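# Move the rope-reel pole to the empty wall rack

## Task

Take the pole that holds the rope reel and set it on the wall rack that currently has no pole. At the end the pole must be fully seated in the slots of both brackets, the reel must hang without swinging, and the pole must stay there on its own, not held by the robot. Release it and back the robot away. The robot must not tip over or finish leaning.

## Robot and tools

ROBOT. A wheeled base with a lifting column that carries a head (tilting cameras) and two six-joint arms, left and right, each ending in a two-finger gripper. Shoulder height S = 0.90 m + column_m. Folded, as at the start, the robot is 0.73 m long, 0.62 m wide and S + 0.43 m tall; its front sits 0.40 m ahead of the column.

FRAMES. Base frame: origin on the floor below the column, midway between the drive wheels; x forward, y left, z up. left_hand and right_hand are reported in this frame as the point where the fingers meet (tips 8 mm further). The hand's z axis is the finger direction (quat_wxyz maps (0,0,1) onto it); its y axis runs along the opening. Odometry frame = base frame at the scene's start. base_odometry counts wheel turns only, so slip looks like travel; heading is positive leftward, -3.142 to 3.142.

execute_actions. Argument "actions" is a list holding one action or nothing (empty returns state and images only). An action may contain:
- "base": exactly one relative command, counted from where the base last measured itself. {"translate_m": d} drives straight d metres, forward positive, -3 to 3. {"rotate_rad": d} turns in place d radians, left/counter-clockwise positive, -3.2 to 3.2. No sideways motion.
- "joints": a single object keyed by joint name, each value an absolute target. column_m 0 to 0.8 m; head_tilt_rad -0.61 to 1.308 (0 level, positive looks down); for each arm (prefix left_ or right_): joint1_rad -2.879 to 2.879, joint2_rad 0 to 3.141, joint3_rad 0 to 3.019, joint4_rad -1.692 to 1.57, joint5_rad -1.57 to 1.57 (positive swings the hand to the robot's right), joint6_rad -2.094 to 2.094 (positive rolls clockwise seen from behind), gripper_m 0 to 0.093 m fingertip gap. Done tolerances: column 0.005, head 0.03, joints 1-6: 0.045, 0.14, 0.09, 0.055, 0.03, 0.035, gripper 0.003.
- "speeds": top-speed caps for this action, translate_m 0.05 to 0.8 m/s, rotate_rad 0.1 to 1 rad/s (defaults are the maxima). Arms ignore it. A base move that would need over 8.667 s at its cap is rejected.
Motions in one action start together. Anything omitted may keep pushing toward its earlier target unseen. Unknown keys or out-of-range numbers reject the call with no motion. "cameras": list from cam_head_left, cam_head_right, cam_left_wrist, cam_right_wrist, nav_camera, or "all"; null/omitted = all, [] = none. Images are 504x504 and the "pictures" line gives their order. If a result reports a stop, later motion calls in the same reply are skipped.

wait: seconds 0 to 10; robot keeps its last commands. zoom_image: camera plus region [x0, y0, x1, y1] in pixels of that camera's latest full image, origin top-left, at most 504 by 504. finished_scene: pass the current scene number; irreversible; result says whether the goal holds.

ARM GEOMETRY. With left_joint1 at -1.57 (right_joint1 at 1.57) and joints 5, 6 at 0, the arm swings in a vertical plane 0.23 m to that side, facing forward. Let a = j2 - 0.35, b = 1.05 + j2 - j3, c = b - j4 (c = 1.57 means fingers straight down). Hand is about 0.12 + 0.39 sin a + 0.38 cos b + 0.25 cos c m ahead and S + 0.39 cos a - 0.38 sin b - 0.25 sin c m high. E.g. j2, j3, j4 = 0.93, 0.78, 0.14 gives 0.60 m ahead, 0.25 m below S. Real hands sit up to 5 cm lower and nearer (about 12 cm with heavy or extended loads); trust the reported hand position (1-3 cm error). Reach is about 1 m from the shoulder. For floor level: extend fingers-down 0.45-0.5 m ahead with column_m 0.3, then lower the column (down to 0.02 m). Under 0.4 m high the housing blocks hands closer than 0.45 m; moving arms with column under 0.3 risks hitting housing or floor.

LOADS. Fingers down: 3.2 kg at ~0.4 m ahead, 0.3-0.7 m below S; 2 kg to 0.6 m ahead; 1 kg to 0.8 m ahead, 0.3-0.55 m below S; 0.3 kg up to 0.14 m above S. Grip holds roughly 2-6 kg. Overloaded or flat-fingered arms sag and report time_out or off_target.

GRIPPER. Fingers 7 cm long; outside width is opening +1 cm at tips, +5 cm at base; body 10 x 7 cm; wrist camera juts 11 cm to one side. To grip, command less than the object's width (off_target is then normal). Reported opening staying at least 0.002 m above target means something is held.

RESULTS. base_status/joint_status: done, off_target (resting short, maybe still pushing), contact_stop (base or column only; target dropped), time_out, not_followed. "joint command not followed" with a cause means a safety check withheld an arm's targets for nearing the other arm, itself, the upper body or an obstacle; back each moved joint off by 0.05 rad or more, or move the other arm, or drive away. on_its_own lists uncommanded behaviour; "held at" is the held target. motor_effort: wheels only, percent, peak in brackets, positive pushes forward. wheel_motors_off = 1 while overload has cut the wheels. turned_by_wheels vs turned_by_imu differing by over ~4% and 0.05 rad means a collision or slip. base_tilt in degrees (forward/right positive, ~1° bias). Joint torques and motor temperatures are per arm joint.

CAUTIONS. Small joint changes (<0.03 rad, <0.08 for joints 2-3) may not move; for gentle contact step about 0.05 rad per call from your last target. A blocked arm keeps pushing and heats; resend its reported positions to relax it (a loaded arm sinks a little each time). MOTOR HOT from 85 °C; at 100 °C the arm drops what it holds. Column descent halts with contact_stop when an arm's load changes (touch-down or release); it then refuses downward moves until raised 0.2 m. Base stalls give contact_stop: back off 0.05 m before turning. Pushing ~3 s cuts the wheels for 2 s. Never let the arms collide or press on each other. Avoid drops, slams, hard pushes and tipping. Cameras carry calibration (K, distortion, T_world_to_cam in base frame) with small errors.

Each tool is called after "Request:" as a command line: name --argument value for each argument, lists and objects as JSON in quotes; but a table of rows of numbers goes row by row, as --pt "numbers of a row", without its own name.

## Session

Request:
execute_actions --actions '[]'

Scene clock: 0.00 s.
Joint torques (N m, as the arm reports them, + toward a larger angle): no reading
Motor temperatures (°C, as the motors report them): left_arm=[22 22 21 21 22 22] | right_arm=[21 24 19 18 19 20]
base_odometry: x=+0.000 y=+0.000 heading=+0.000 (m, m, rad; odometry frame)
turned_by_wheels: +0.000 (rad since the last result)
turned_by_imu: +0.000 (rad since the last result)
base_tilt: forward=+0.3 right=-0.4 (deg)
base_status: not commanded
joint_positions: column_m=+0.556 head_tilt_rad=+0.887 left_joint1_rad=-1.588 left_joint2_rad=+0.876 left_joint3_rad=+0.410 left_joint4_rad=-0.936 left_joint5_rad=-0.042 left_joint6_rad=+0.025 left_gripper_m=+0.094 right_joint1_rad=+1.570 right_joint2_rad=+0.858 right_joint3_rad=+0.420 right_joint4_rad=-0.920 right_joint5_rad=-0.037 right_joint6_rad=-0.030 right_gripper_m=+0.095
joint_status: not commanded
wheel_motors_off: 0
motor_effort: left_wheel=+1 right_wheel=+6 (%)
left_hand: x=+0.1514 y=+0.2282 z=+1.2523 quat_wxyz=(+0.425, -0.027, -0.905, -0.009) (m; base frame)
right_hand: x=+0.1630 y=-0.2193 z=+1.2485 quat_wxyz=(+0.405, +0.006, -0.914, -0.023) (m; base frame)
pictures: cam_head_left, cam_head_right, cam_left_wrist, cam_right_wrist, nav_camera
camera_calibration (this result's frames):
cam_head_left: T_world_to_cam=[[-0.0777946, -0.993196, 0.0866578, -0.10195], [-0.803311, 0.0109667, -0.595459, 0.959359], [0.590458, -0.115937, -0.798698, 1.13159], [0, 0, 0, 1]] pos_world=[0.0945764, 0.0194153, 1.48389]
cam_head_right: T_world_to_cam=[[-0.0808299, -0.993526, 0.0798267, -0.140429], [-0.797831, 0.0164874, -0.602655, 0.967533], [0.597437, -0.112401, -0.793999, 1.13013], [0, 0, 0, 1]] pos_world=[0.0853929, -0.0284437, 1.49162]
cam_left_wrist: T_world_to_cam=[[-0.056666, -0.998304, 0.0133384, 0.21903], [-0.0775677, 0.0177216, 0.99683, -1.23532], [-0.995375, 0.0554517, -0.0784404, 0.357694], [0, 0, 0, 1]] pos_world=[0.272631, 0.220715, 1.25654]
cam_right_wrist: T_world_to_cam=[[0.00829479, -0.998967, -0.0446727, -0.166657], [-0.0966586, -0.045266, 0.994288, -1.23268], [-0.995283, -0.00392941, -0.0969343, 0.40496], [0, 0, 0, 1]] pos_world=[0.285283, -0.220693, 1.25745]
Images, in order (width x height): cam_head_left 504x504, cam_head_right 504x504, cam_left_wrist 504x504, cam_right_wrist 504x504, nav_camera 504x504.

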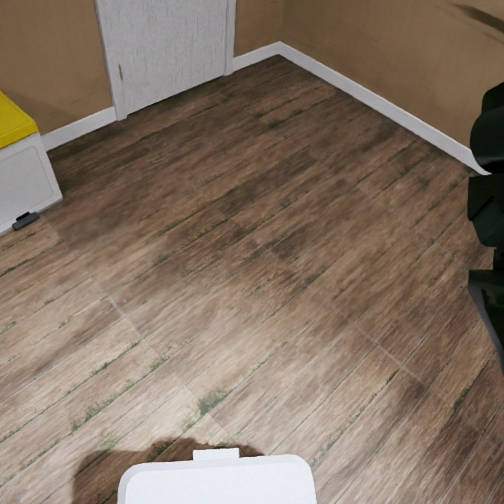

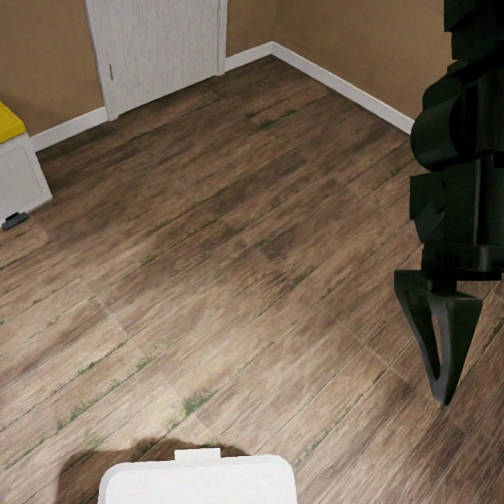

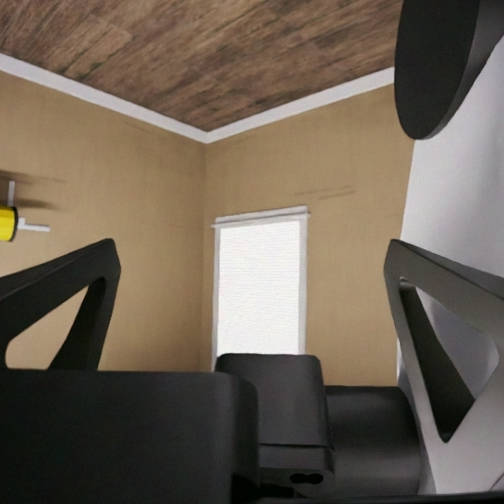

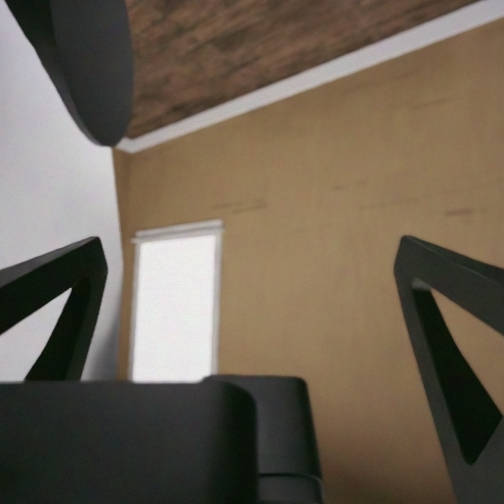

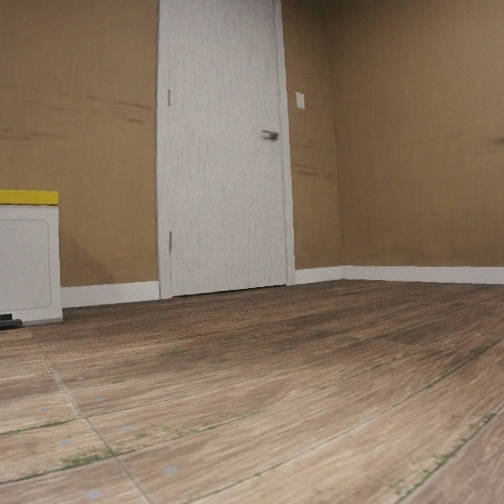

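Request:
execute_actions --actions '[{"base":{"rotate_rad":-0.9},"joints":{"head_tilt_rad":0.27}}]' --cameras '["cam_head_left","nav_camera"]'

Request:
execute_actions --actions '[{"base":{"rotate_rad":-1.05}}]' --cameras '["cam_head_left","nav_camera"]'

Request:
execute_actions --actions '[{"base":{"rotate_rad":-1.05}}]' --cameras '["cam_head_left","nav_camera"]'

Request:
execute_actions --actions '[{"base":{"rotate_rad":-1.05}}]' --cameras '["cam_head_left","nav_camera"]'

Scene clock: 11.97 s.
Joint torques (N m, as the arm reports them, + toward a larger angle): left_arm=[ 0.83 -7.81 -1.44 -1.05  0.08  0.08] | right_arm=[-0.55 -8.72 -0.64 -1.08  0.06 -0.05]
Motor temperatures (°C, as the motors report them): left_arm=[22 22 21 21 22 22] | right_arm=[21 24 19 18 19 20]
base_odometry: x=+0.000 y=+0.000 heading=-0.899 (m, m, rad; odometry frame)
turned_by_wheels: -0.899 (rad since the last result)
turned_by_imu: -0.898 (rad since the last result)
base_tilt: forward=+0.3 right=-0.5 (deg)
base_status: done
joint_positions: column_m=+0.556 head_tilt_rad=+0.289 left_joint1_rad=-1.588 left_joint2_rad=+0.876 left_joint3_rad=+0.410 left_joint4_rad=-0.936 left_joint5_rad=-0.042 left_joint6_rad=+0.025 left_gripper_m=+0.094 right_joint1_rad=+1.570 right_joint2_rad=+0.858 right_joint3_rad=+0.420 right_joint4_rad=-0.920 right_joint5_rad=-0.037 right_joint6_rad=-0.030 right_gripper_m=+0.095
joint_status: all done
wheel_motors_off: 0
motor_effort: left_wheel=+5(48) right_wheel=-4(57) (%)
left_hand: x=+0.1516 y=+0.2282 z=+1.2522 quat_wxyz=(+0.425, -0.027, -0.905, -0.009) (m; base frame)
right_hand: x=+0.1630 y=-0.2193 z=+1.2485 quat_wxyz=(+0.405, +0.006, -0.914, -0.023) (m; base frame)
pictures: cam_head_left, nav_camera
camera_calibration (this result's frames):
cam_head_left: T_world_to_cam=[[-0.113079, -0.993196, 0.0278337, -0.00946676], [-0.328768, 0.0109667, -0.944347, 1.47369], [0.937617, -0.115937, -0.327771, 0.387963], [0, 0, 0, 1]] pos_world=[0.119671, 0.0194153, 1.5191]
Images, in order (width x height): cam_head_left 504x504, nav_camera 504x504.

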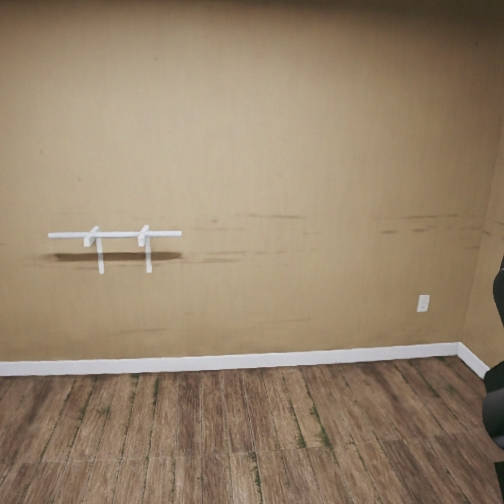

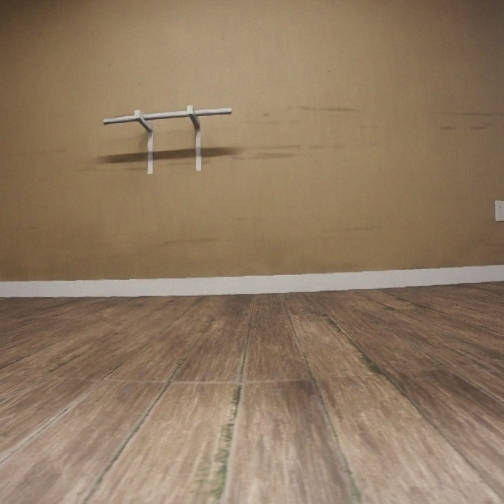

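Scene clock: 14.33 s.
Joint torques (N m, as the arm reports them, + toward a larger angle): left_arm=[ 0.84 -7.66 -1.26 -1.06  0.07  0.08] | right_arm=[-0.52 -8.43 -0.51 -1.09  0.08 -0.07]
Motor temperatures (°C, as the motors report them): left_arm=[22 22 21 21 22 22] | right_arm=[21 24 19 18 19 20]
base_odometry: x=+0.000 y=+0.000 heading=-1.948 (m, m, rad; odometry frame)
turned_by_wheels: -1.049 (rad since the last result)
turned_by_imu: -1.058 (rad since the last result)
base_tilt: forward=+0.3 right=-0.4 (deg)
base_status: done
joint_positions: column_m=+0.556 head_tilt_rad=+0.289 left_joint1_rad=-1.588 left_joint2_rad=+0.876 left_joint3_rad=+0.410 left_joint4_rad=-0.936 left_joint5_rad=-0.042 left_joint6_rad=+0.025 left_gripper_m=+0.094 right_joint1_rad=+1.570 right_joint2_rad=+0.858 right_joint3_rad=+0.420 right_joint4_rad=-0.920 right_joint5_rad=-0.037 right_joint6_rad=-0.030 right_gripper_m=+0.095
joint_status: not commanded
wheel_motors_off: 0
motor_effort: left_wheel=+5(33) right_wheel=-5(26) (%)
left_hand: x=+0.1514 y=+0.2282 z=+1.2523 quat_wxyz=(+0.425, -0.027, -0.905, -0.009) (m; base frame)
right_hand: x=+0.1630 y=-0.2193 z=+1.2485 quat_wxyz=(+0.405, +0.006, -0.914, -0.023) (m; base frame)
pictures: cam_head_left, nav_camera
camera_calibration (this result's frames):
cam_head_left: T_world_to_cam=[[-0.113079, -0.993196, 0.0278321, -0.00946429], [-0.328754, 0.0109667, -0.944352, 1.4737], [0.937621, -0.115937, -0.327758, 0.387942], [0, 0, 0, 1]] pos_world=[0.119671, 0.0194153, 1.5191]
Images, in order (width x height): cam_head_left 504x504, nav_camera 504x504.

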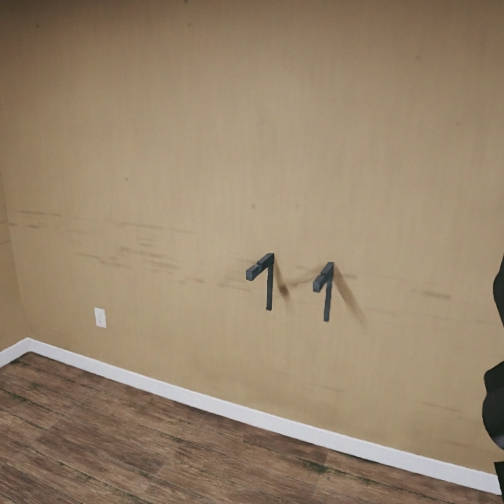

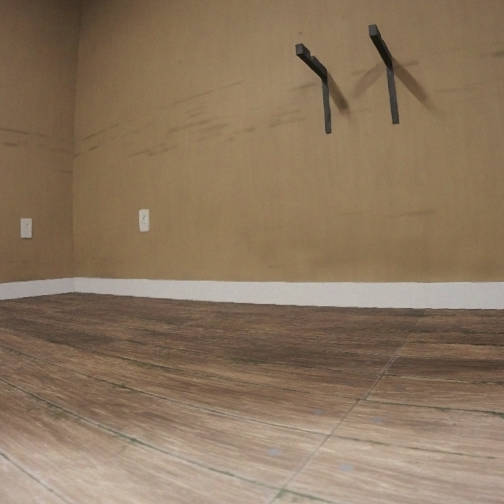

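Scene clock: 16.70 s.
Joint torques (N m, as the arm reports them, + toward a larger angle): left_arm=[ 0.82 -7.91 -1.43 -1.04  0.08  0.08] | right_arm=[-0.59 -8.78 -0.54 -1.08  0.06 -0.08]
Motor temperatures (°C, as the motors report them): left_arm=[22 22 21 21 22 22] | right_arm=[21 24 19 18 19 20]
base_odometry: x=+0.000 y=+0.000 heading=-2.997 (m, m, rad; odometry frame)
turned_by_wheels: -1.049 (rad since the last result)
turned_by_imu: -1.058 (rad since the last result)
base_tilt: forward=+0.4 right=-0.4 (deg)
base_status: done
joint_positions: column_m=+0.556 head_tilt_rad=+0.289 left_joint1_rad=-1.588 left_joint2_rad=+0.876 left_joint3_rad=+0.410 left_joint4_rad=-0.936 left_joint5_rad=-0.042 left_joint6_rad=+0.025 left_gripper_m=+0.094 right_joint1_rad=+1.570 right_joint2_rad=+0.858 right_joint3_rad=+0.420 right_joint4_rad=-0.920 right_joint5_rad=-0.037 right_joint6_rad=-0.030 right_gripper_m=+0.095
joint_status: not commanded
wheel_motors_off: 0
motor_effort: left_wheel=+4(33) right_wheel=-4(26) (%)
left_hand: x=+0.1511 y=+0.2282 z=+1.2523 quat_wxyz=(+0.425, -0.027, -0.905, -0.009) (m; base frame)
right_hand: x=+0.1630 y=-0.2193 z=+1.2485 quat_wxyz=(+0.405, +0.006, -0.914, -0.023) (m; base frame)
pictures: cam_head_left, nav_camera
camera_calibration (this result's frames):
cam_head_left: T_world_to_cam=[[-0.11308, -0.993196, 0.0278312, -0.00946292], [-0.328747, 0.0109667, -0.944354, 1.4737], [0.937624, -0.115937, -0.32775, 0.387931], [0, 0, 0, 1]] pos_world=[0.119671, 0.0194153, 1.5191]
Images, in order (width x height): cam_head_left 504x504, nav_camera 504x504.

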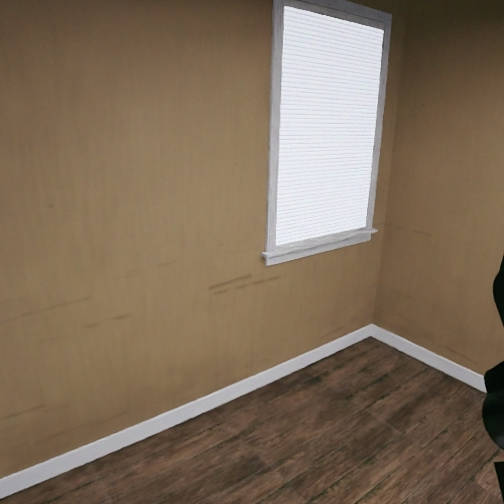

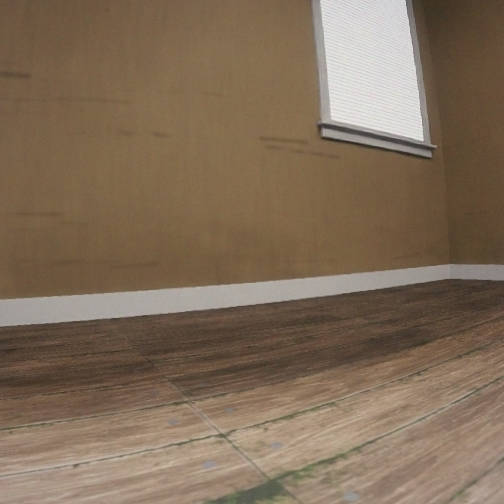

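Scene clock: 19.30 s.
Joint torques (N m, as the arm reports them, + toward a larger angle): left_arm=[ 0.74 -7.67 -1.38 -1.13  0.08  0.08] | right_arm=[-0.58 -8.58 -0.51 -1.08  0.06 -0.07]
Motor temperatures (°C, as the motors report them): left_arm=[22 22 21 21 22 22] | right_arm=[21 24 19 18 19 20]
base_odometry: x=+0.000 y=+0.000 heading=+2.237 (m, m, rad; odometry frame)
turned_by_wheels: -1.049 (rad since the last result)
turned_by_imu: -1.058 (rad since the last result)
base_tilt: forward=+0.4 right=-0.5 (deg)
base_status: done
joint_positions: column_m=+0.556 head_tilt_rad=+0.289 left_joint1_rad=-1.588 left_joint2_rad=+0.876 left_joint3_rad=+0.409 left_joint4_rad=-0.936 left_joint5_rad=-0.042 left_joint6_rad=+0.025 left_gripper_m=+0.094 right_joint1_rad=+1.570 right_joint2_rad=+0.858 right_joint3_rad=+0.420 right_joint4_rad=-0.920 right_joint5_rad=-0.037 right_joint6_rad=-0.030 right_gripper_m=+0.095
joint_status: not commanded
wheel_motors_off: 0
motor_effort: left_wheel=+5(33) right_wheel=-3(30) (%)
left_hand: x=+0.1509 y=+0.2282 z=+1.2524 quat_wxyz=(+0.425, -0.027, -0.905, -0.009) (m; base frame)
right_hand: x=+0.1630 y=-0.2193 z=+1.2485 quat_wxyz=(+0.405, +0.006, -0.914, -0.023) (m; base frame)
pictures: cam_head_left, nav_camera
camera_calibration (this result's frames):
cam_head_left: T_world_to_cam=[[-0.11308, -0.993196, 0.0278307, -0.00946213], [-0.328743, 0.0109667, -0.944356, 1.4737], [0.937625, -0.115937, -0.327746, 0.387924], [0, 0, 0, 1]] pos_world=[0.119671, 0.0194153, 1.5191]
Images, in order (width x height): cam_head_left 504x504, nav_camera 504x504.

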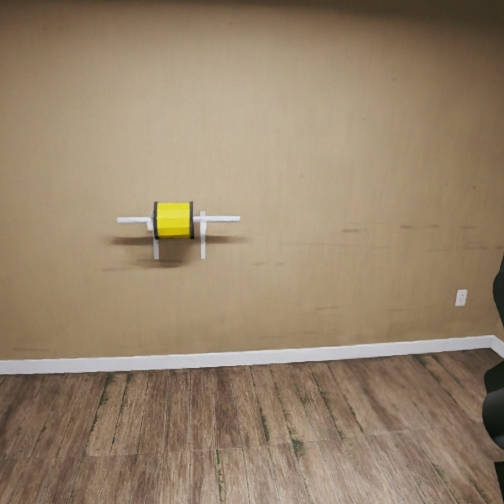

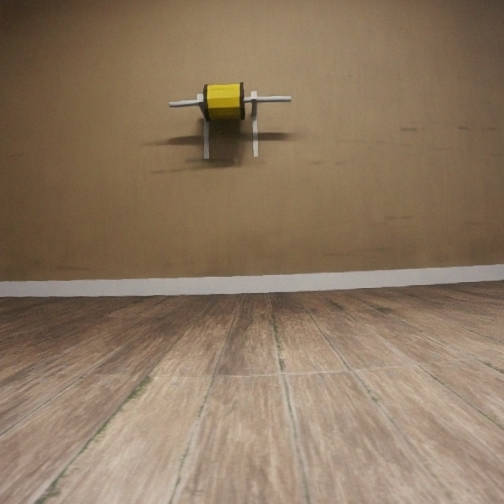

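Request:
zoom_image --camera "nav_camera" --region '[0,250,504,330]'

Request:
zoom_image --camera "nav_camera" --region '[150,70,310,170]'

Region (0, 250, 504, 330) of nav_camera's 504x504 image, scaled by 1.000; it fills the top 80 rows of this view, and the rest is white.

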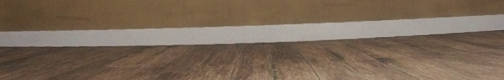

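Region (150, 70, 310, 170) of nav_camera's 504x504 image, scaled by 3.150, with more detail than that image has; it fills the top 315 rows of this view, and the rest is white.

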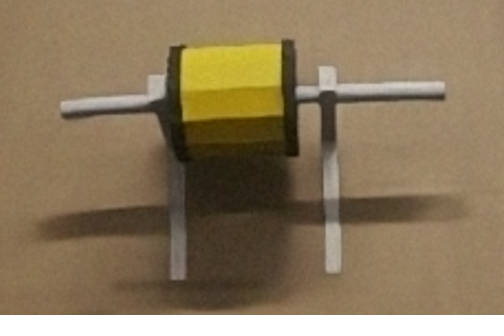

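Request:
execute_actions --actions '[{"base":{"rotate_rad":0.08},"joints":{"column_m":0.66,"head_tilt_rad":0.7,"left_joint1_rad":-1.57,"left_joint2_rad":1.444,"left_joint3_rad":0.854,"left_joint4_rad":0.07,"left_joint5_rad":0,"left_joint6_rad":-1.57,"right_joint1_rad":1.57,"right_joint2_rad":1.444,"right_joint3_rad":0.854,"right_joint4_rad":0.07,"right_joint5_rad":0,"right_joint6_rad":1.57}}]' --cameras '[]'

Request:
execute_actions --actions '[{"base":{"translate_m":1.15}}]' --cameras '[]'

Request:
execute_actions --actions '[{"base":{"rotate_rad":-0.1}}]' --cameras '["cam_head_left","nav_camera"]'

Scene clock: 75.13 s.
Joint torques (N m, as the arm reports them, + toward a larger angle): left_arm=[  1.35 -14.56  -1.     0.96   0.13  -0.01] | right_arm=[ -0.76 -15.76  -0.62   0.68   0.26  -0.01]
Motor temperatures (°C, as the motors report them): left_arm=[22 22 21 21 22 22] | right_arm=[21 24 19 18 19 20]
base_odometry: x=+0.000 y=+0.000 heading=+2.316 (m, m, rad; odometry frame)
turned_by_wheels: +0.079 (rad since the last result)
turned_by_imu: +0.080 (rad since the last result)
base_tilt: forward=+0.4 right=-0.5 (deg)
base_status: done
joint_positions: column_m=+0.660 head_tilt_rad=+0.703 left_joint1_rad=-1.575 left_joint2_rad=+1.439 left_joint3_rad=+0.855 left_joint4_rad=+0.057 left_joint5_rad=-0.003 left_joint6_rad=-1.559 left_gripper_m=+0.094 right_joint1_rad=+1.570 right_joint2_rad=+1.450 right_joint3_rad=+0.854 right_joint4_rad=+0.059 right_joint5_rad=-0.002 right_joint6_rad=+1.563 right_gripper_m=+0.095
joint_status: all done
wheel_motors_off: 0
motor_effort: left_wheel=-7(28) right_wheel=+10(20) (%)
left_hand: x=+0.4416 y=+0.2226 z=+1.1120 quat_wxyz=(+0.001, +0.702, -0.712, -0.001) (m; base frame)
right_hand: x=+0.4360 y=-0.2253 z=+1.1084 quat_wxyz=(+0.006, -0.704, -0.710, +0.004) (m; base frame)
pictures: none
No camera images: the call's "cameras" was empty. Leave "cameras" out to get every camera's image.

Scene clock: 78.80 s.
Joint torques (N m, as the arm reports them, + toward a larger angle): left_arm=[  1.36 -14.12  -1.17   1.02   0.14  -0.01] | right_arm=[ -0.71 -15.2   -0.65   0.61   0.26   0.  ]
Motor temperatures (°C, as the motors report them): left_arm=[22 23 21 21 22 22] | right_arm=[21 25 19 18 19 20]
base_odometry: x=-0.779 y=+0.846 heading=+2.315 (m, m, rad; odometry frame)
turned_by_wheels: -0.001 (rad since the last result)
turned_by_imu: -0.005 (rad since the last result)
base_tilt: forward=+0.4 right=-0.5 (deg)
base_status: done
joint_positions: column_m=+0.660 head_tilt_rad=+0.703 left_joint1_rad=-1.575 left_joint2_rad=+1.439 left_joint3_rad=+0.857 left_joint4_rad=+0.057 left_joint5_rad=-0.003 left_joint6_rad=-1.559 left_gripper_m=+0.094 right_joint1_rad=+1.570 right_joint2_rad=+1.450 right_joint3_rad=+0.856 right_joint4_rad=+0.059 right_joint5_rad=-0.002 right_joint6_rad=+1.563 right_gripper_m=+0.095
joint_status: not commanded
wheel_motors_off: 0
motor_effort: left_wheel=-1(60) right_wheel=+1(73) (%)
left_hand: x=+0.4428 y=+0.2226 z=+1.1120 quat_wxyz=(+0.001, +0.702, -0.712, +0.000) (m; base frame)
right_hand: x=+0.4378 y=-0.2253 z=+1.1086 quat_wxyz=(+0.005, -0.704, -0.710, +0.003) (m; base frame)
pictures: none
No camera images: the call's "cameras" was empty. Leave "cameras" out to get every camera's image.

Scene clock: 79.90 s.
Joint torques (N m, as the arm reports them, + toward a larger angle): left_arm=[  0.91 -14.6   -0.92   1.02   0.12  -0.01] | right_arm=[ -0.72 -15.79  -0.67   0.65   0.23   0.  ]
Motor temperatures (°C, as the motors report them): left_arm=[22 23 21 21 22 22] | right_arm=[21 25 19 18 19 20]
base_odometry: x=-0.779 y=+0.846 heading=+2.217 (m, m, rad; odometry frame)
turned_by_wheels: -0.098 (rad since the last result)
turned_by_imu: -0.097 (rad since the last result)
base_tilt: forward=+0.4 right=-0.5 (deg)
base_status: done
joint_positions: column_m=+0.660 head_tilt_rad=+0.703 left_joint1_rad=-1.571 left_joint2_rad=+1.439 left_joint3_rad=+0.856 left_joint4_rad=+0.057 left_joint5_rad=-0.003 left_joint6_rad=-1.559 left_gripper_m=+0.094 right_joint1_rad=+1.570 right_joint2_rad=+1.450 right_joint3_rad=+0.856 right_joint4_rad=+0.059 right_joint5_rad=-0.002 right_joint6_rad=+1.563 right_gripper_m=+0.095
joint_status: not commanded
wheel_motors_off: 0
motor_effort: left_wheel=+0(55) right_wheel=+2(61) (%)
left_hand: x=+0.4425 y=+0.2250 z=+1.1120 quat_wxyz=(+0.000, +0.703, -0.711, -0.002) (m; base frame)
right_hand: x=+0.4378 y=-0.2254 z=+1.1086 quat_wxyz=(+0.005, -0.704, -0.710, +0.003) (m; base frame)
pictures: cam_head_left, nav_camera
camera_calibration (this result's frames):
cam_head_left: T_world_to_cam=[[-0.0923447, -0.993196, 0.070951, -0.0843571], [-0.68072, 0.0109667, -0.732461, 1.24047], [0.7267, -0.115937, -0.677101, 1.00747], [0, 0, 0, 1]] pos_world=[0.1045, 0.0194153, 1.59674]
Images, in order (width x height): cam_head_left 504x504, nav_camera 504x504.

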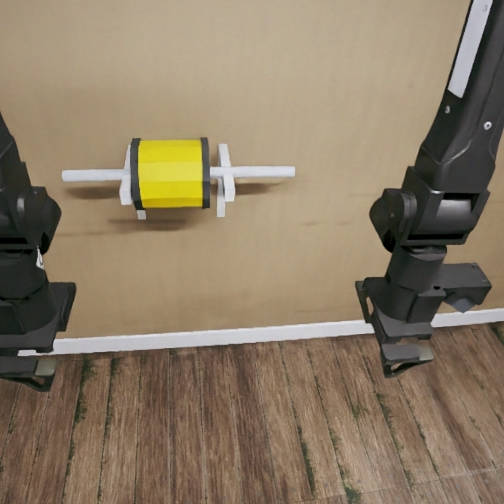

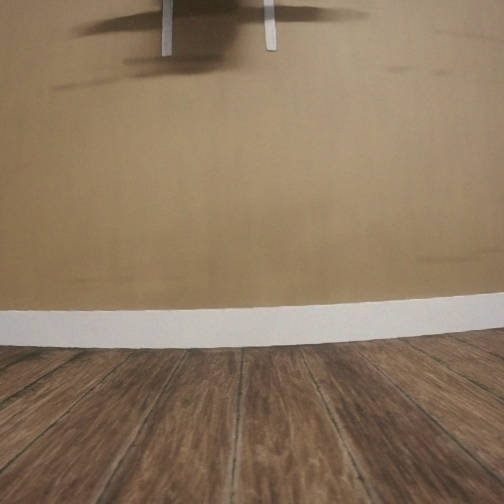

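Request:
execute_actions --actions '[{"base":{"rotate_rad":0.097},"joints":{"head_tilt_rad":1.0}}]' --cameras '[]'

Request:
execute_actions --actions '[{"base":{"translate_m":0.47},"speeds":{"translate_m":0.5}}]' --cameras '[]'

Request:
execute_actions --actions '[{"base":{"rotate_rad":-0.052}}]' --cameras '["cam_head_left","cam_left_wrist","cam_right_wrist","nav_camera"]'

Scene clock: 101.20 s.
Joint torques (N m, as the arm reports them, + toward a larger angle): left_arm=[  1.08 -13.86  -0.95   0.91   0.12  -0.01] | right_arm=[ -0.64 -15.48  -0.69   0.64   0.22  -0.01]
Motor temperatures (°C, as the motors report them): left_arm=[22 23 21 21 22 22] | right_arm=[21 25 19 18 19 20]
base_odometry: x=-0.779 y=+0.846 heading=+2.311 (m, m, rad; odometry frame)
turned_by_wheels: +0.094 (rad since the last result)
turned_by_imu: +0.093 (rad since the last result)
base_tilt: forward=+0.4 right=-0.4 (deg)
base_status: done
joint_positions: column_m=+0.660 head_tilt_rad=+1.000 left_joint1_rad=-1.570 left_joint2_rad=+1.439 left_joint3_rad=+0.856 left_joint4_rad=+0.057 left_joint5_rad=-0.003 left_joint6_rad=-1.559 left_gripper_m=+0.094 right_joint1_rad=+1.570 right_joint2_rad=+1.450 right_joint3_rad=+0.856 right_joint4_rad=+0.059 right_joint5_rad=-0.001 right_joint6_rad=+1.563 right_gripper_m=+0.095
joint_status: all done
wheel_motors_off: 0
motor_effort: left_wheel=-1(43) right_wheel=+1(61) (%)
left_hand: x=+0.4425 y=+0.2253 z=+1.1120 quat_wxyz=(-0.001, +0.703, -0.711, -0.002) (m; base frame)
right_hand: x=+0.4378 y=-0.2255 z=+1.1086 quat_wxyz=(+0.004, -0.704, -0.710, +0.004) (m; base frame)
pictures: none
No camera images: the call's "cameras" was empty. Leave "cameras" out to get every camera's image.

Scene clock: 103.67 s.
Joint torques (N m, as the arm reports them, + toward a larger angle): left_arm=[  1.06 -14.27  -1.4    0.86   0.12  -0.01] | right_arm=[ -0.86 -15.72  -0.71   0.63   0.24  -0.01]
Motor temperatures (°C, as the motors report them): left_arm=[22 23 21 21 22 22] | right_arm=[21 25 19 18 19 20]
base_odometry: x=-1.096 y=+1.193 heading=+2.310 (m, m, rad; odometry frame)
turned_by_wheels: -0.001 (rad since the last result)
turned_by_imu: -0.003 (rad since the last result)
base_tilt: forward=+0.4 right=-0.5 (deg)
base_status: done
joint_positions: column_m=+0.660 head_tilt_rad=+1.001 left_joint1_rad=-1.570 left_joint2_rad=+1.439 left_joint3_rad=+0.857 left_joint4_rad=+0.058 left_joint5_rad=-0.003 left_joint6_rad=-1.559 left_gripper_m=+0.094 right_joint1_rad=+1.570 right_joint2_rad=+1.448 right_joint3_rad=+0.857 right_joint4_rad=+0.059 right_joint5_rad=-0.001 right_joint6_rad=+1.563 right_gripper_m=+0.095
joint_status: not commanded
wheel_motors_off: 0
motor_effort: left_wheel=-2(57) right_wheel=+2(64) (%)
left_hand: x=+0.4435 y=+0.2253 z=+1.1120 quat_wxyz=(-0.001, +0.703, -0.711, -0.001) (m; base frame)
right_hand: x=+0.4394 y=-0.2255 z=+1.1089 quat_wxyz=(+0.003, -0.704, -0.710, +0.003) (m; base frame)
pictures: none
No camera images: the call's "cameras" was empty. Leave "cameras" out to get every camera's image.

Scene clock: 104.73 s.
Joint torques (N m, as the arm reports them, + toward a larger angle): left_arm=[  1.27 -14.22  -1.26   0.92   0.11  -0.01] | right_arm=[ -0.47 -15.22  -0.73   0.64   0.21   0.01]
Motor temperatures (°C, as the motors report them): left_arm=[22 23 21 21 22 22] | right_arm=[21 25 19 18 19 20]
base_odometry: x=-1.096 y=+1.193 heading=+2.261 (m, m, rad; odometry frame)
turned_by_wheels: -0.049 (rad since the last result)
turned_by_imu: -0.050 (rad since the last result)
base_tilt: forward=+0.4 right=-0.4 (deg)
base_status: done
joint_positions: column_m=+0.660 head_tilt_rad=+1.001 left_joint1_rad=-1.570 left_joint2_rad=+1.439 left_joint3_rad=+0.856 left_joint4_rad=+0.058 left_joint5_rad=-0.003 left_joint6_rad=-1.559 left_gripper_m=+0.094 right_joint1_rad=+1.570 right_joint2_rad=+1.448 right_joint3_rad=+0.857 right_joint4_rad=+0.059 right_joint5_rad=-0.001 right_joint6_rad=+1.563 right_gripper_m=+0.095
joint_status: not commanded
wheel_motors_off: 0
motor_effort: left_wheel=+2(56) right_wheel=-2(54) (%)
left_hand: x=+0.4426 y=+0.2253 z=+1.1120 quat_wxyz=(-0.001, +0.703, -0.711, -0.002) (m; base frame)
right_hand: x=+0.4389 y=-0.2255 z=+1.1089 quat_wxyz=(+0.003, -0.704, -0.710, +0.003) (m; base frame)
pictures: cam_head_left, cam_left_wrist, cam_right_wrist, nav_camera
camera_calibration (this result's frames):
cam_head_left: T_world_to_cam=[[-0.0674904, -0.993196, 0.0949033, -0.125023], [-0.865524, 0.0109667, -0.500747, 0.868331], [0.496299, -0.115937, -0.860375, 1.32064], [0, 0, 0, 1]] pos_world=[0.0876918, 0.0194153, 1.58292]
cam_left_wrist: T_world_to_cam=[[0.999861, -0.0163468, 0.00318375, -0.443], [-0.0152173, -0.819083, 0.573474, -0.441111], [-0.0067667, -0.573443, -0.819218, 1.16465], [0, 0, 0, 1]] pos_world=[0.444107, 0.299311, 1.20848]
cam_right_wrist: T_world_to_cam=[[-0.999628, -0.0166643, 0.0215792, 0.409003], [-0.000454973, 0.801558, 0.597917, -0.479243], [-0.0272609, 0.597685, -0.801267, 1.15785], [0, 0, 0, 1]] pos_world=[0.440197, -0.301074, 1.20547]
Images, in order (width x height): cam_head_left 504x504, cam_left_wrist 504x504, cam_right_wrist 504x504, nav_camera 504x504.

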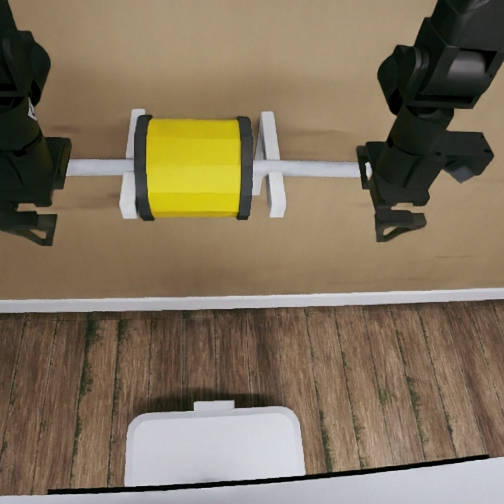

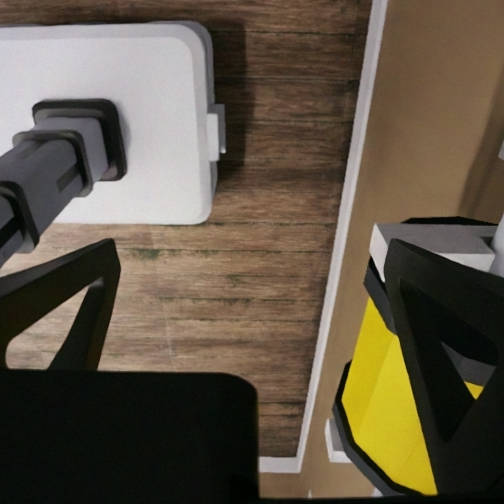

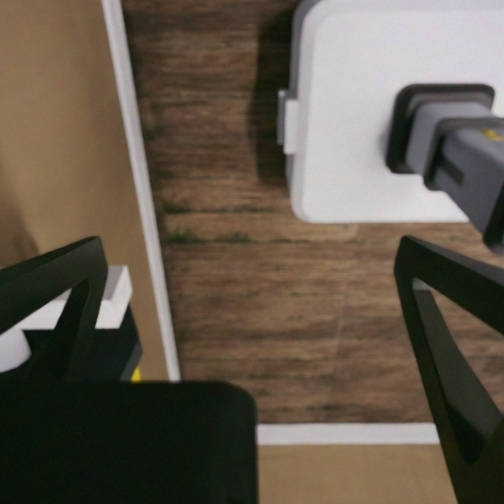

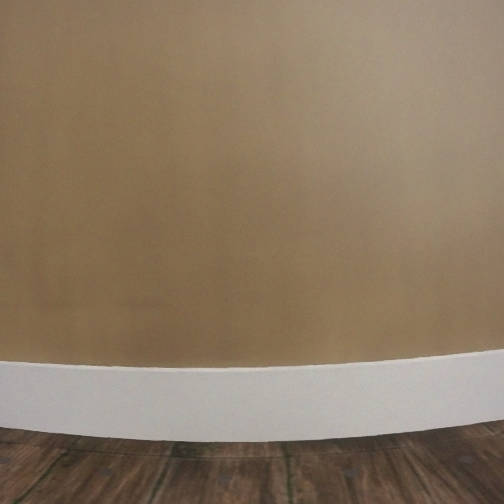

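Request:
execute_actions --actions '[{"base":{"translate_m":0.18},"speeds":{"translate_m":0.3}}]' --cameras '["cam_head_left","cam_left_wrist","cam_right_wrist"]'

Scene clock: 120.63 s.
Joint torques (N m, as the arm reports them, + toward a larger angle): left_arm=[  0.99 -14.68  -1.15   0.88   0.11  -0.01] | right_arm=[ -0.78 -15.37  -0.76   0.61   0.22  -0.01]
Motor temperatures (°C, as the motors report them): left_arm=[22 23 21 21 22 22] | right_arm=[21 25 19 18 19 20]
base_odometry: x=-1.211 y=+1.332 heading=+2.259 (m, m, rad; odometry frame)
turned_by_wheels: -0.002 (rad since the last result)
turned_by_imu: -0.003 (rad since the last result)
base_tilt: forward=+0.4 right=-0.5 (deg)
base_status: done
joint_positions: column_m=+0.660 head_tilt_rad=+1.001 left_joint1_rad=-1.570 left_joint2_rad=+1.439 left_joint3_rad=+0.858 left_joint4_rad=+0.058 left_joint5_rad=-0.003 left_joint6_rad=-1.559 left_gripper_m=+0.094 right_joint1_rad=+1.570 right_joint2_rad=+1.447 right_joint3_rad=+0.858 right_joint4_rad=+0.059 right_joint5_rad=-0.001 right_joint6_rad=+1.563 right_gripper_m=+0.095
joint_status: not commanded
wheel_motors_off: 0
motor_effort: left_wheel=-1(59) right_wheel=-2(66) (%)
left_hand: x=+0.4440 y=+0.2253 z=+1.1119 quat_wxyz=(-0.002, +0.703, -0.711, -0.001) (m; base frame)
right_hand: x=+0.4404 y=-0.2255 z=+1.1092 quat_wxyz=(+0.002, -0.704, -0.710, +0.002) (m; base frame)
pictures: cam_head_left, cam_left_wrist, cam_right_wrist
camera_calibration (this result's frames):
cam_head_left: T_world_to_cam=[[-0.0674806, -0.993196, 0.0949102, -0.125035], [-0.865576, 0.0109667, -0.500658, 0.868187], [0.49621, -0.115937, -0.860427, 1.32073], [0, 0, 0, 1]] pos_world=[0.0876853, 0.0194153, 1.58292]
cam_left_wrist: T_world_to_cam=[[0.999851, -0.0163478, 0.00547226, -0.446975], [-0.0165306, -0.819083, 0.573437, -0.440435], [-0.00489218, -0.573442, -0.819231, 1.1638], [0, 0, 0, 1]] pos_world=[0.445321, 0.299312, 1.20843]
cam_right_wrist: T_world_to_cam=[[-0.999682, -0.0166654, 0.0189098, 0.413456], [-0.00205247, 0.801558, 0.597913, -0.478725], [-0.0251218, 0.597685, -0.801338, 1.15728], [0, 0, 0, 1]] pos_world=[0.441415, -0.301074, 1.20579]
Images, in order (width x height): cam_head_left 504x504, cam_left_wrist 504x504, cam_right_wrist 504x504.

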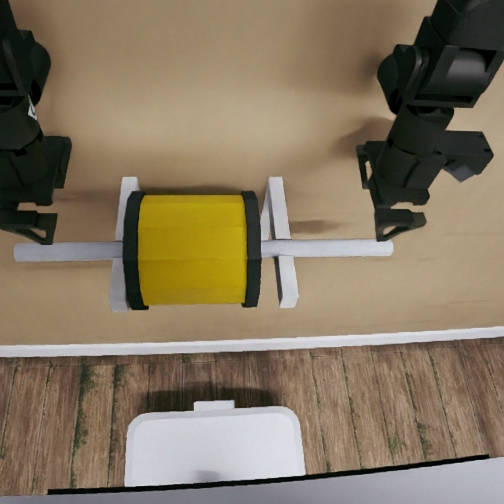

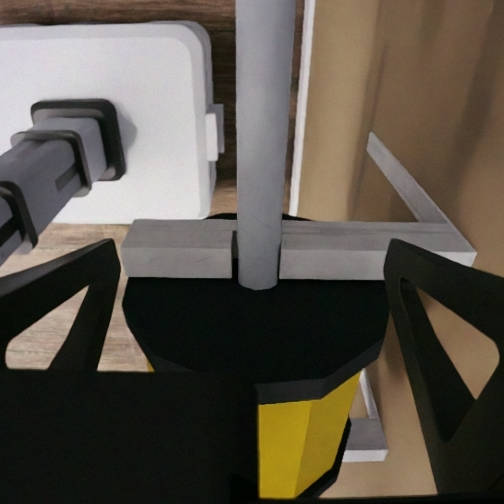

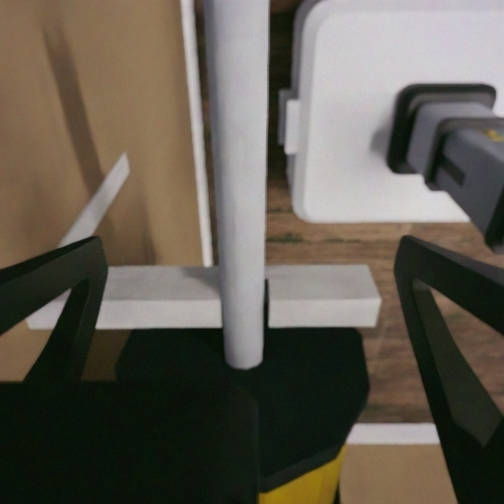

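Request:
execute_actions --actions '[{"base":{"translate_m":0.006},"speeds":{"translate_m":0.05},"joints":{"column_m":0.53}}]' --cameras '["cam_head_left","cam_left_wrist","cam_right_wrist"]'

Scene clock: 130.47 s.
Joint torques (N m, as the arm reports them, + toward a larger angle): left_arm=[  0.98 -13.92  -1.2    0.94   0.11  -0.01] | right_arm=[ -0.53 -15.6   -0.66   0.64   0.23  -0.01]
Motor temperatures (°C, as the motors report them): left_arm=[22 23 21 21 22 22] | right_arm=[21 25 19 18 19 20]
base_odometry: x=-1.215 y=+1.337 heading=+2.259 (m, m, rad; odometry frame)
turned_by_wheels: +0.000 (rad since the last result)
turned_by_imu: -0.001 (rad since the last result)
base_tilt: forward=+0.4 right=-0.5 (deg)
base_status: done
joint_positions: column_m=+0.530 head_tilt_rad=+1.001 left_joint1_rad=-1.570 left_joint2_rad=+1.439 left_joint3_rad=+0.857 left_joint4_rad=+0.058 left_joint5_rad=-0.003 left_joint6_rad=-1.559 left_gripper_m=+0.094 right_joint1_rad=+1.570 right_joint2_rad=+1.447 right_joint3_rad=+0.857 right_joint4_rad=+0.059 right_joint5_rad=-0.001 right_joint6_rad=+1.563 right_gripper_m=+0.095
joint_status: all done
wheel_motors_off: 0
motor_effort: left_wheel=+0(35) right_wheel=+0(33) (%)
left_hand: x=+0.4433 y=+0.2253 z=+0.9821 quat_wxyz=(-0.001, +0.703, -0.711, -0.001) (m; base frame)
right_hand: x=+0.4398 y=-0.2255 z=+0.9795 quat_wxyz=(+0.003, -0.704, -0.710, +0.002) (m; base frame)
pictures: cam_head_left, cam_left_wrist, cam_right_wrist
camera_calibration (this result's frames):
cam_head_left: T_world_to_cam=[[-0.0674791, -0.993196, 0.0949113, -0.112712], [-0.865584, 0.0109667, -0.500644, 0.803153], [0.496197, -0.115937, -0.860435, 1.20901], [0, 0, 0, 1]] pos_world=[0.0876843, 0.0194153, 1.45306]
cam_left_wrist: T_world_to_cam=[[0.999857, -0.0163473, 0.00432801, -0.444426], [-0.015874, -0.819083, 0.573456, -0.366307], [-0.00582945, -0.573442, -0.819225, 1.05784], [0, 0, 0, 1]] pos_world=[0.444714, 0.299312, 1.0786]
cam_right_wrist: T_world_to_cam=[[-0.999668, -0.0166651, 0.0196725, 0.41461], [-0.00159604, 0.801558, 0.597915, -0.401377], [-0.025733, 0.597685, -0.801318, 1.05358], [0, 0, 0, 1]] pos_world=[0.440944, -0.301074, 1.07609]
Images, in order (width x height): cam_head_left 504x504, cam_left_wrist 504x504, cam_right_wrist 504x504.

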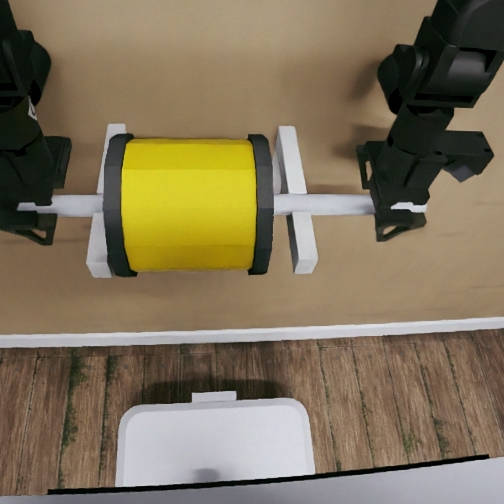

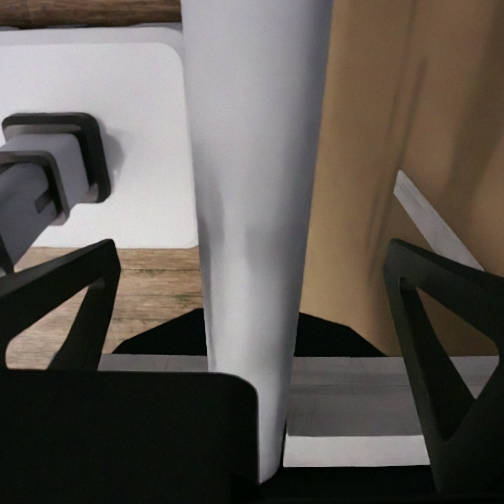

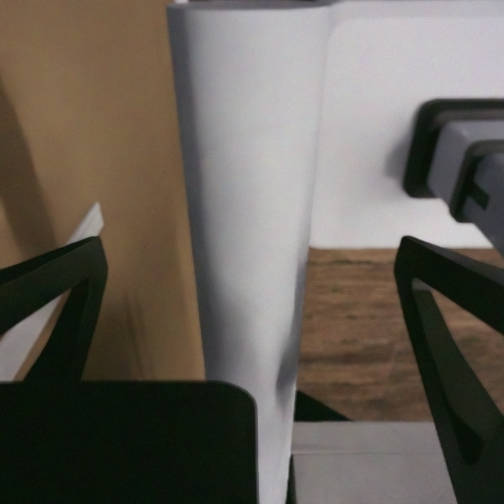

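Request:
execute_actions --actions '[{"joints":{"column_m":0.502}}]' --cameras '["cam_left_wrist","cam_right_wrist"]'

Request:
execute_actions --actions '[{"joints":{"left_gripper_m":0.0,"right_gripper_m":0.0}}]' --cameras '["cam_head_left","cam_left_wrist","cam_right_wrist"]'

Scene clock: 141.03 s.
Joint torques (N m, as the arm reports them, + toward a larger angle): left_arm=[  0.99 -14.21  -1.2    0.93   0.11  -0.01] | right_arm=[ -0.5  -15.15  -0.62   0.59   0.21  -0.01]
Motor temperatures (°C, as the motors report them): left_arm=[22 23 21 21 22 22] | right_arm=[21 25 19 18 19 20]
base_odometry: x=-1.215 y=+1.337 heading=+2.259 (m, m, rad; odometry frame)
turned_by_wheels: +0.000 (rad since the last result)
turned_by_imu: +0.000 (rad since the last result)
base_tilt: forward=+0.4 right=-0.5 (deg)
base_status: not commanded
joint_positions: column_m=+0.502 head_tilt_rad=+1.001 left_joint1_rad=-1.570 left_joint2_rad=+1.439 left_joint3_rad=+0.857 left_joint4_rad=+0.058 left_joint5_rad=-0.003 left_joint6_rad=-1.559 left_gripper_m=+0.094 right_joint1_rad=+1.570 right_joint2_rad=+1.447 right_joint3_rad=+0.857 right_joint4_rad=+0.059 right_joint5_rad=-0.001 right_joint6_rad=+1.563 right_gripper_m=+0.095
joint_status: all done
wheel_motors_off: 0
motor_effort: left_wheel=-1(1) right_wheel=+1(4) (%)
left_hand: x=+0.4433 y=+0.2253 z=+0.9541 quat_wxyz=(-0.001, +0.703, -0.711, -0.001) (m; base frame)
right_hand: x=+0.4398 y=-0.2255 z=+0.9515 quat_wxyz=(+0.003, -0.704, -0.710, +0.002) (m; base frame)
pictures: cam_left_wrist, cam_right_wrist
camera_calibration (this result's frames):
cam_left_wrist: T_world_to_cam=[[0.999857, -0.0163473, 0.00432801, -0.444304], [-0.015874, -0.819083, 0.573456, -0.350243], [-0.00582945, -0.573442, -0.819225, 1.0349], [0, 0, 0, 1]] pos_world=[0.444714, 0.299312, 1.05058]
cam_right_wrist: T_world_to_cam=[[-0.999668, -0.0166651, 0.0196725, 0.415161], [-0.00159604, 0.801558, 0.597915, -0.384628], [-0.025733, 0.597685, -0.801318, 1.03114], [0, 0, 0, 1]] pos_world=[0.440944, -0.301074, 1.04808]
Images, in order (width x height): cam_left_wrist 504x504, cam_right_wrist 504x504.

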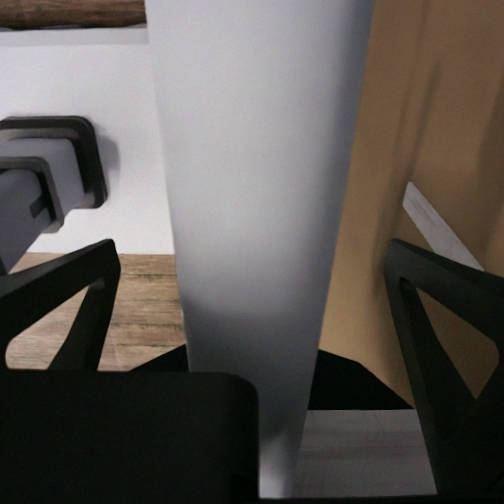

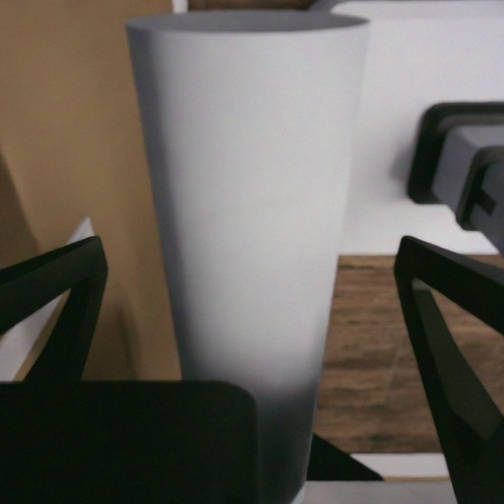

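Scene clock: 141.77 s.
Joint torques (N m, as the arm reports them, + toward a larger angle): left_arm=[  0.98 -14.18  -1.16   0.87   0.12  -0.06] | right_arm=[ -0.72 -15.48  -0.64   0.59   0.21   0.02]
Motor temperatures (°C, as the motors report them): left_arm=[22 23 21 21 22 22] | right_arm=[21 25 19 18 19 20]
base_odometry: x=-1.215 y=+1.337 heading=+2.259 (m, m, rad; odometry frame)
turned_by_wheels: +0.000 (rad since the last result)
turned_by_imu: +0.000 (rad since the last result)
base_tilt: forward=+0.4 right=-0.5 (deg)
base_status: not commanded
joint_positions: column_m=+0.502 head_tilt_rad=+1.001 left_joint1_rad=-1.570 left_joint2_rad=+1.439 left_joint3_rad=+0.856 left_joint4_rad=+0.058 left_joint5_rad=-0.003 left_joint6_rad=-1.553 left_gripper_m=+0.024 right_joint1_rad=+1.570 right_joint2_rad=+1.447 right_joint3_rad=+0.857 right_joint4_rad=+0.059 right_joint5_rad=-0.001 right_joint6_rad=+1.559 right_gripper_m=+0.025
joint_status: left_gripper_m off_target (ended at +0.024, target +0.000); right_gripper_m off_target (ended at +0.025, target +0.000)
wheel_motors_off: 0
motor_effort: left_wheel=-1(1) right_wheel=+3(2) (%)
left_hand: x=+0.4428 y=+0.2253 z=+0.9541 quat_wxyz=(-0.001, +0.701, -0.713, -0.001) (m; base frame)
right_hand: x=+0.4398 y=-0.2255 z=+0.9515 quat_wxyz=(+0.003, -0.703, -0.711, +0.002) (m; base frame)
pictures: cam_head_left, cam_left_wrist, cam_right_wrist
camera_calibration (this result's frames):
cam_head_left: T_world_to_cam=[[-0.0674791, -0.993196, 0.0949113, -0.110054], [-0.865584, 0.0109667, -0.500644, 0.789129], [0.496197, -0.115937, -0.860434, 1.18491], [0, 0, 0, 1]] pos_world=[0.0876843, 0.0194153, 1.42505]
cam_left_wrist: T_world_to_cam=[[0.99975, -0.0220679, 0.0035454, -0.441743], [-0.0201114, -0.818979, 0.573472, -0.348423], [-0.00975173, -0.5734, -0.819218, 1.03663], [0, 0, 0, 1]] pos_world=[0.444734, 0.299302, 1.0506]
cam_right_wrist: T_world_to_cam=[[-0.999597, -0.0204789, 0.0196694, 0.414273], [-0.00465522, 0.80153, 0.597937, -0.38331], [-0.0280107, 0.597604, -0.801302, 1.0321], [0, 0, 0, 1]] pos_world=[0.441232, -0.301072, 1.04807]
Images, in order (width x height): cam_head_left 504x504, cam_left_wrist 504x504, cam_right_wrist 504x504.

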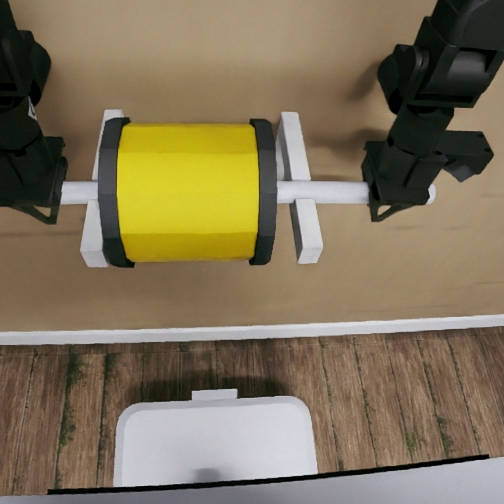

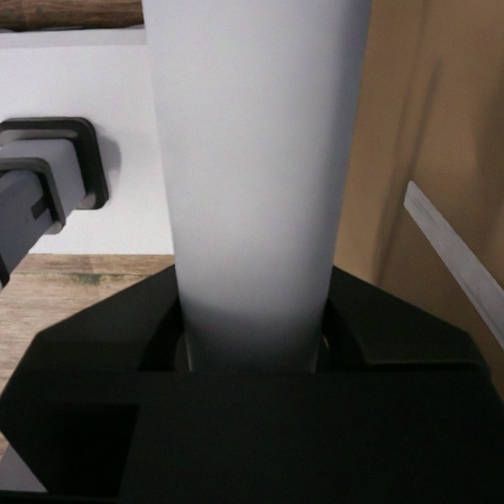

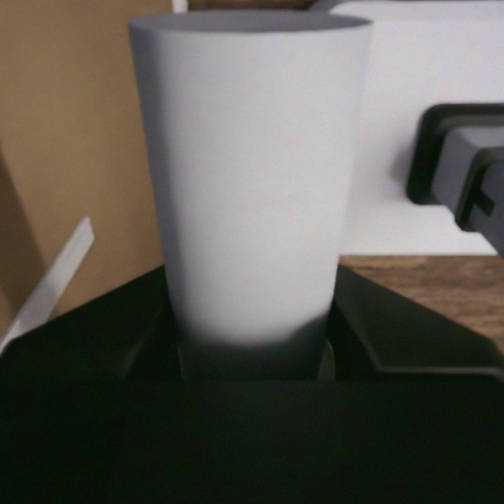

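Request:
execute_actions --actions '[{"joints":{"column_m":0.66}}]' --cameras '["cam_head_left"]'

Scene clock: 147.80 s.
Joint torques (N m, as the arm reports them, + toward a larger angle): left_arm=[  1.01 -15.65  -1.58   0.86   0.02  -0.08] | right_arm=[ -0.45 -16.53  -0.97   0.59   0.12   0.03]
Motor temperatures (°C, as the motors report them): left_arm=[22 24 21 21 22 22] | right_arm=[21 25 19 18 19 20]
base_odometry: x=-1.215 y=+1.337 heading=+2.259 (m, m, rad; odometry frame)
turned_by_wheels: +0.000 (rad since the last result)
turned_by_imu: -0.001 (rad since the last result)
base_tilt: forward=+0.4 right=-0.4 (deg)
base_status: not commanded
joint_positions: column_m=+0.660 head_tilt_rad=+1.001 left_joint1_rad=-1.570 left_joint2_rad=+1.458 left_joint3_rad=+0.862 left_joint4_rad=+0.061 left_joint5_rad=-0.001 left_joint6_rad=-1.553 left_gripper_m=+0.024 right_joint1_rad=+1.570 right_joint2_rad=+1.461 right_joint3_rad=+0.860 right_joint4_rad=+0.061 right_joint5_rad=+0.001 right_joint6_rad=+1.559 right_gripper_m=+0.025
joint_status: all done
wheel_motors_off: 0
motor_effort: left_wheel=-1(2) right_wheel=+1(1) (%)
left_hand: x=+0.4387 y=+0.2250 z=+1.1058 quat_wxyz=(+0.004, +0.701, -0.713, -0.004) (m; base frame)
right_hand: x=+0.4355 y=-0.2259 z=+1.1047 quat_wxyz=(+0.006, -0.703, -0.711, +0.006) (m; base frame)
pictures: cam_head_left
camera_calibration (this result's frames):
cam_head_left: T_world_to_cam=[[-0.0674791, -0.993196, 0.0949113, -0.125035], [-0.865584, 0.0109667, -0.500644, 0.868156], [0.496197, -0.115937, -0.860435, 1.32073], [0, 0, 0, 1]] pos_world=[0.0876843, 0.0194153, 1.5829]
Images, in order (width x height): cam_head_left 504x504.

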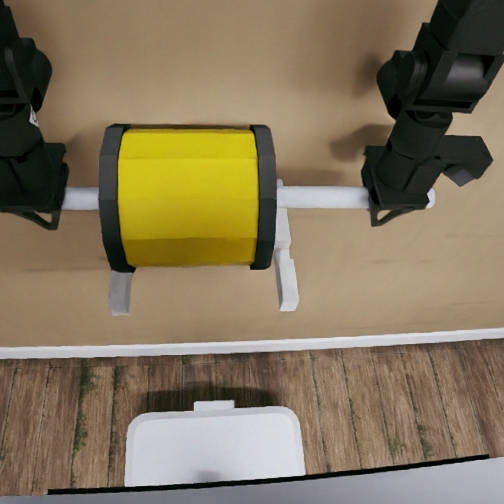

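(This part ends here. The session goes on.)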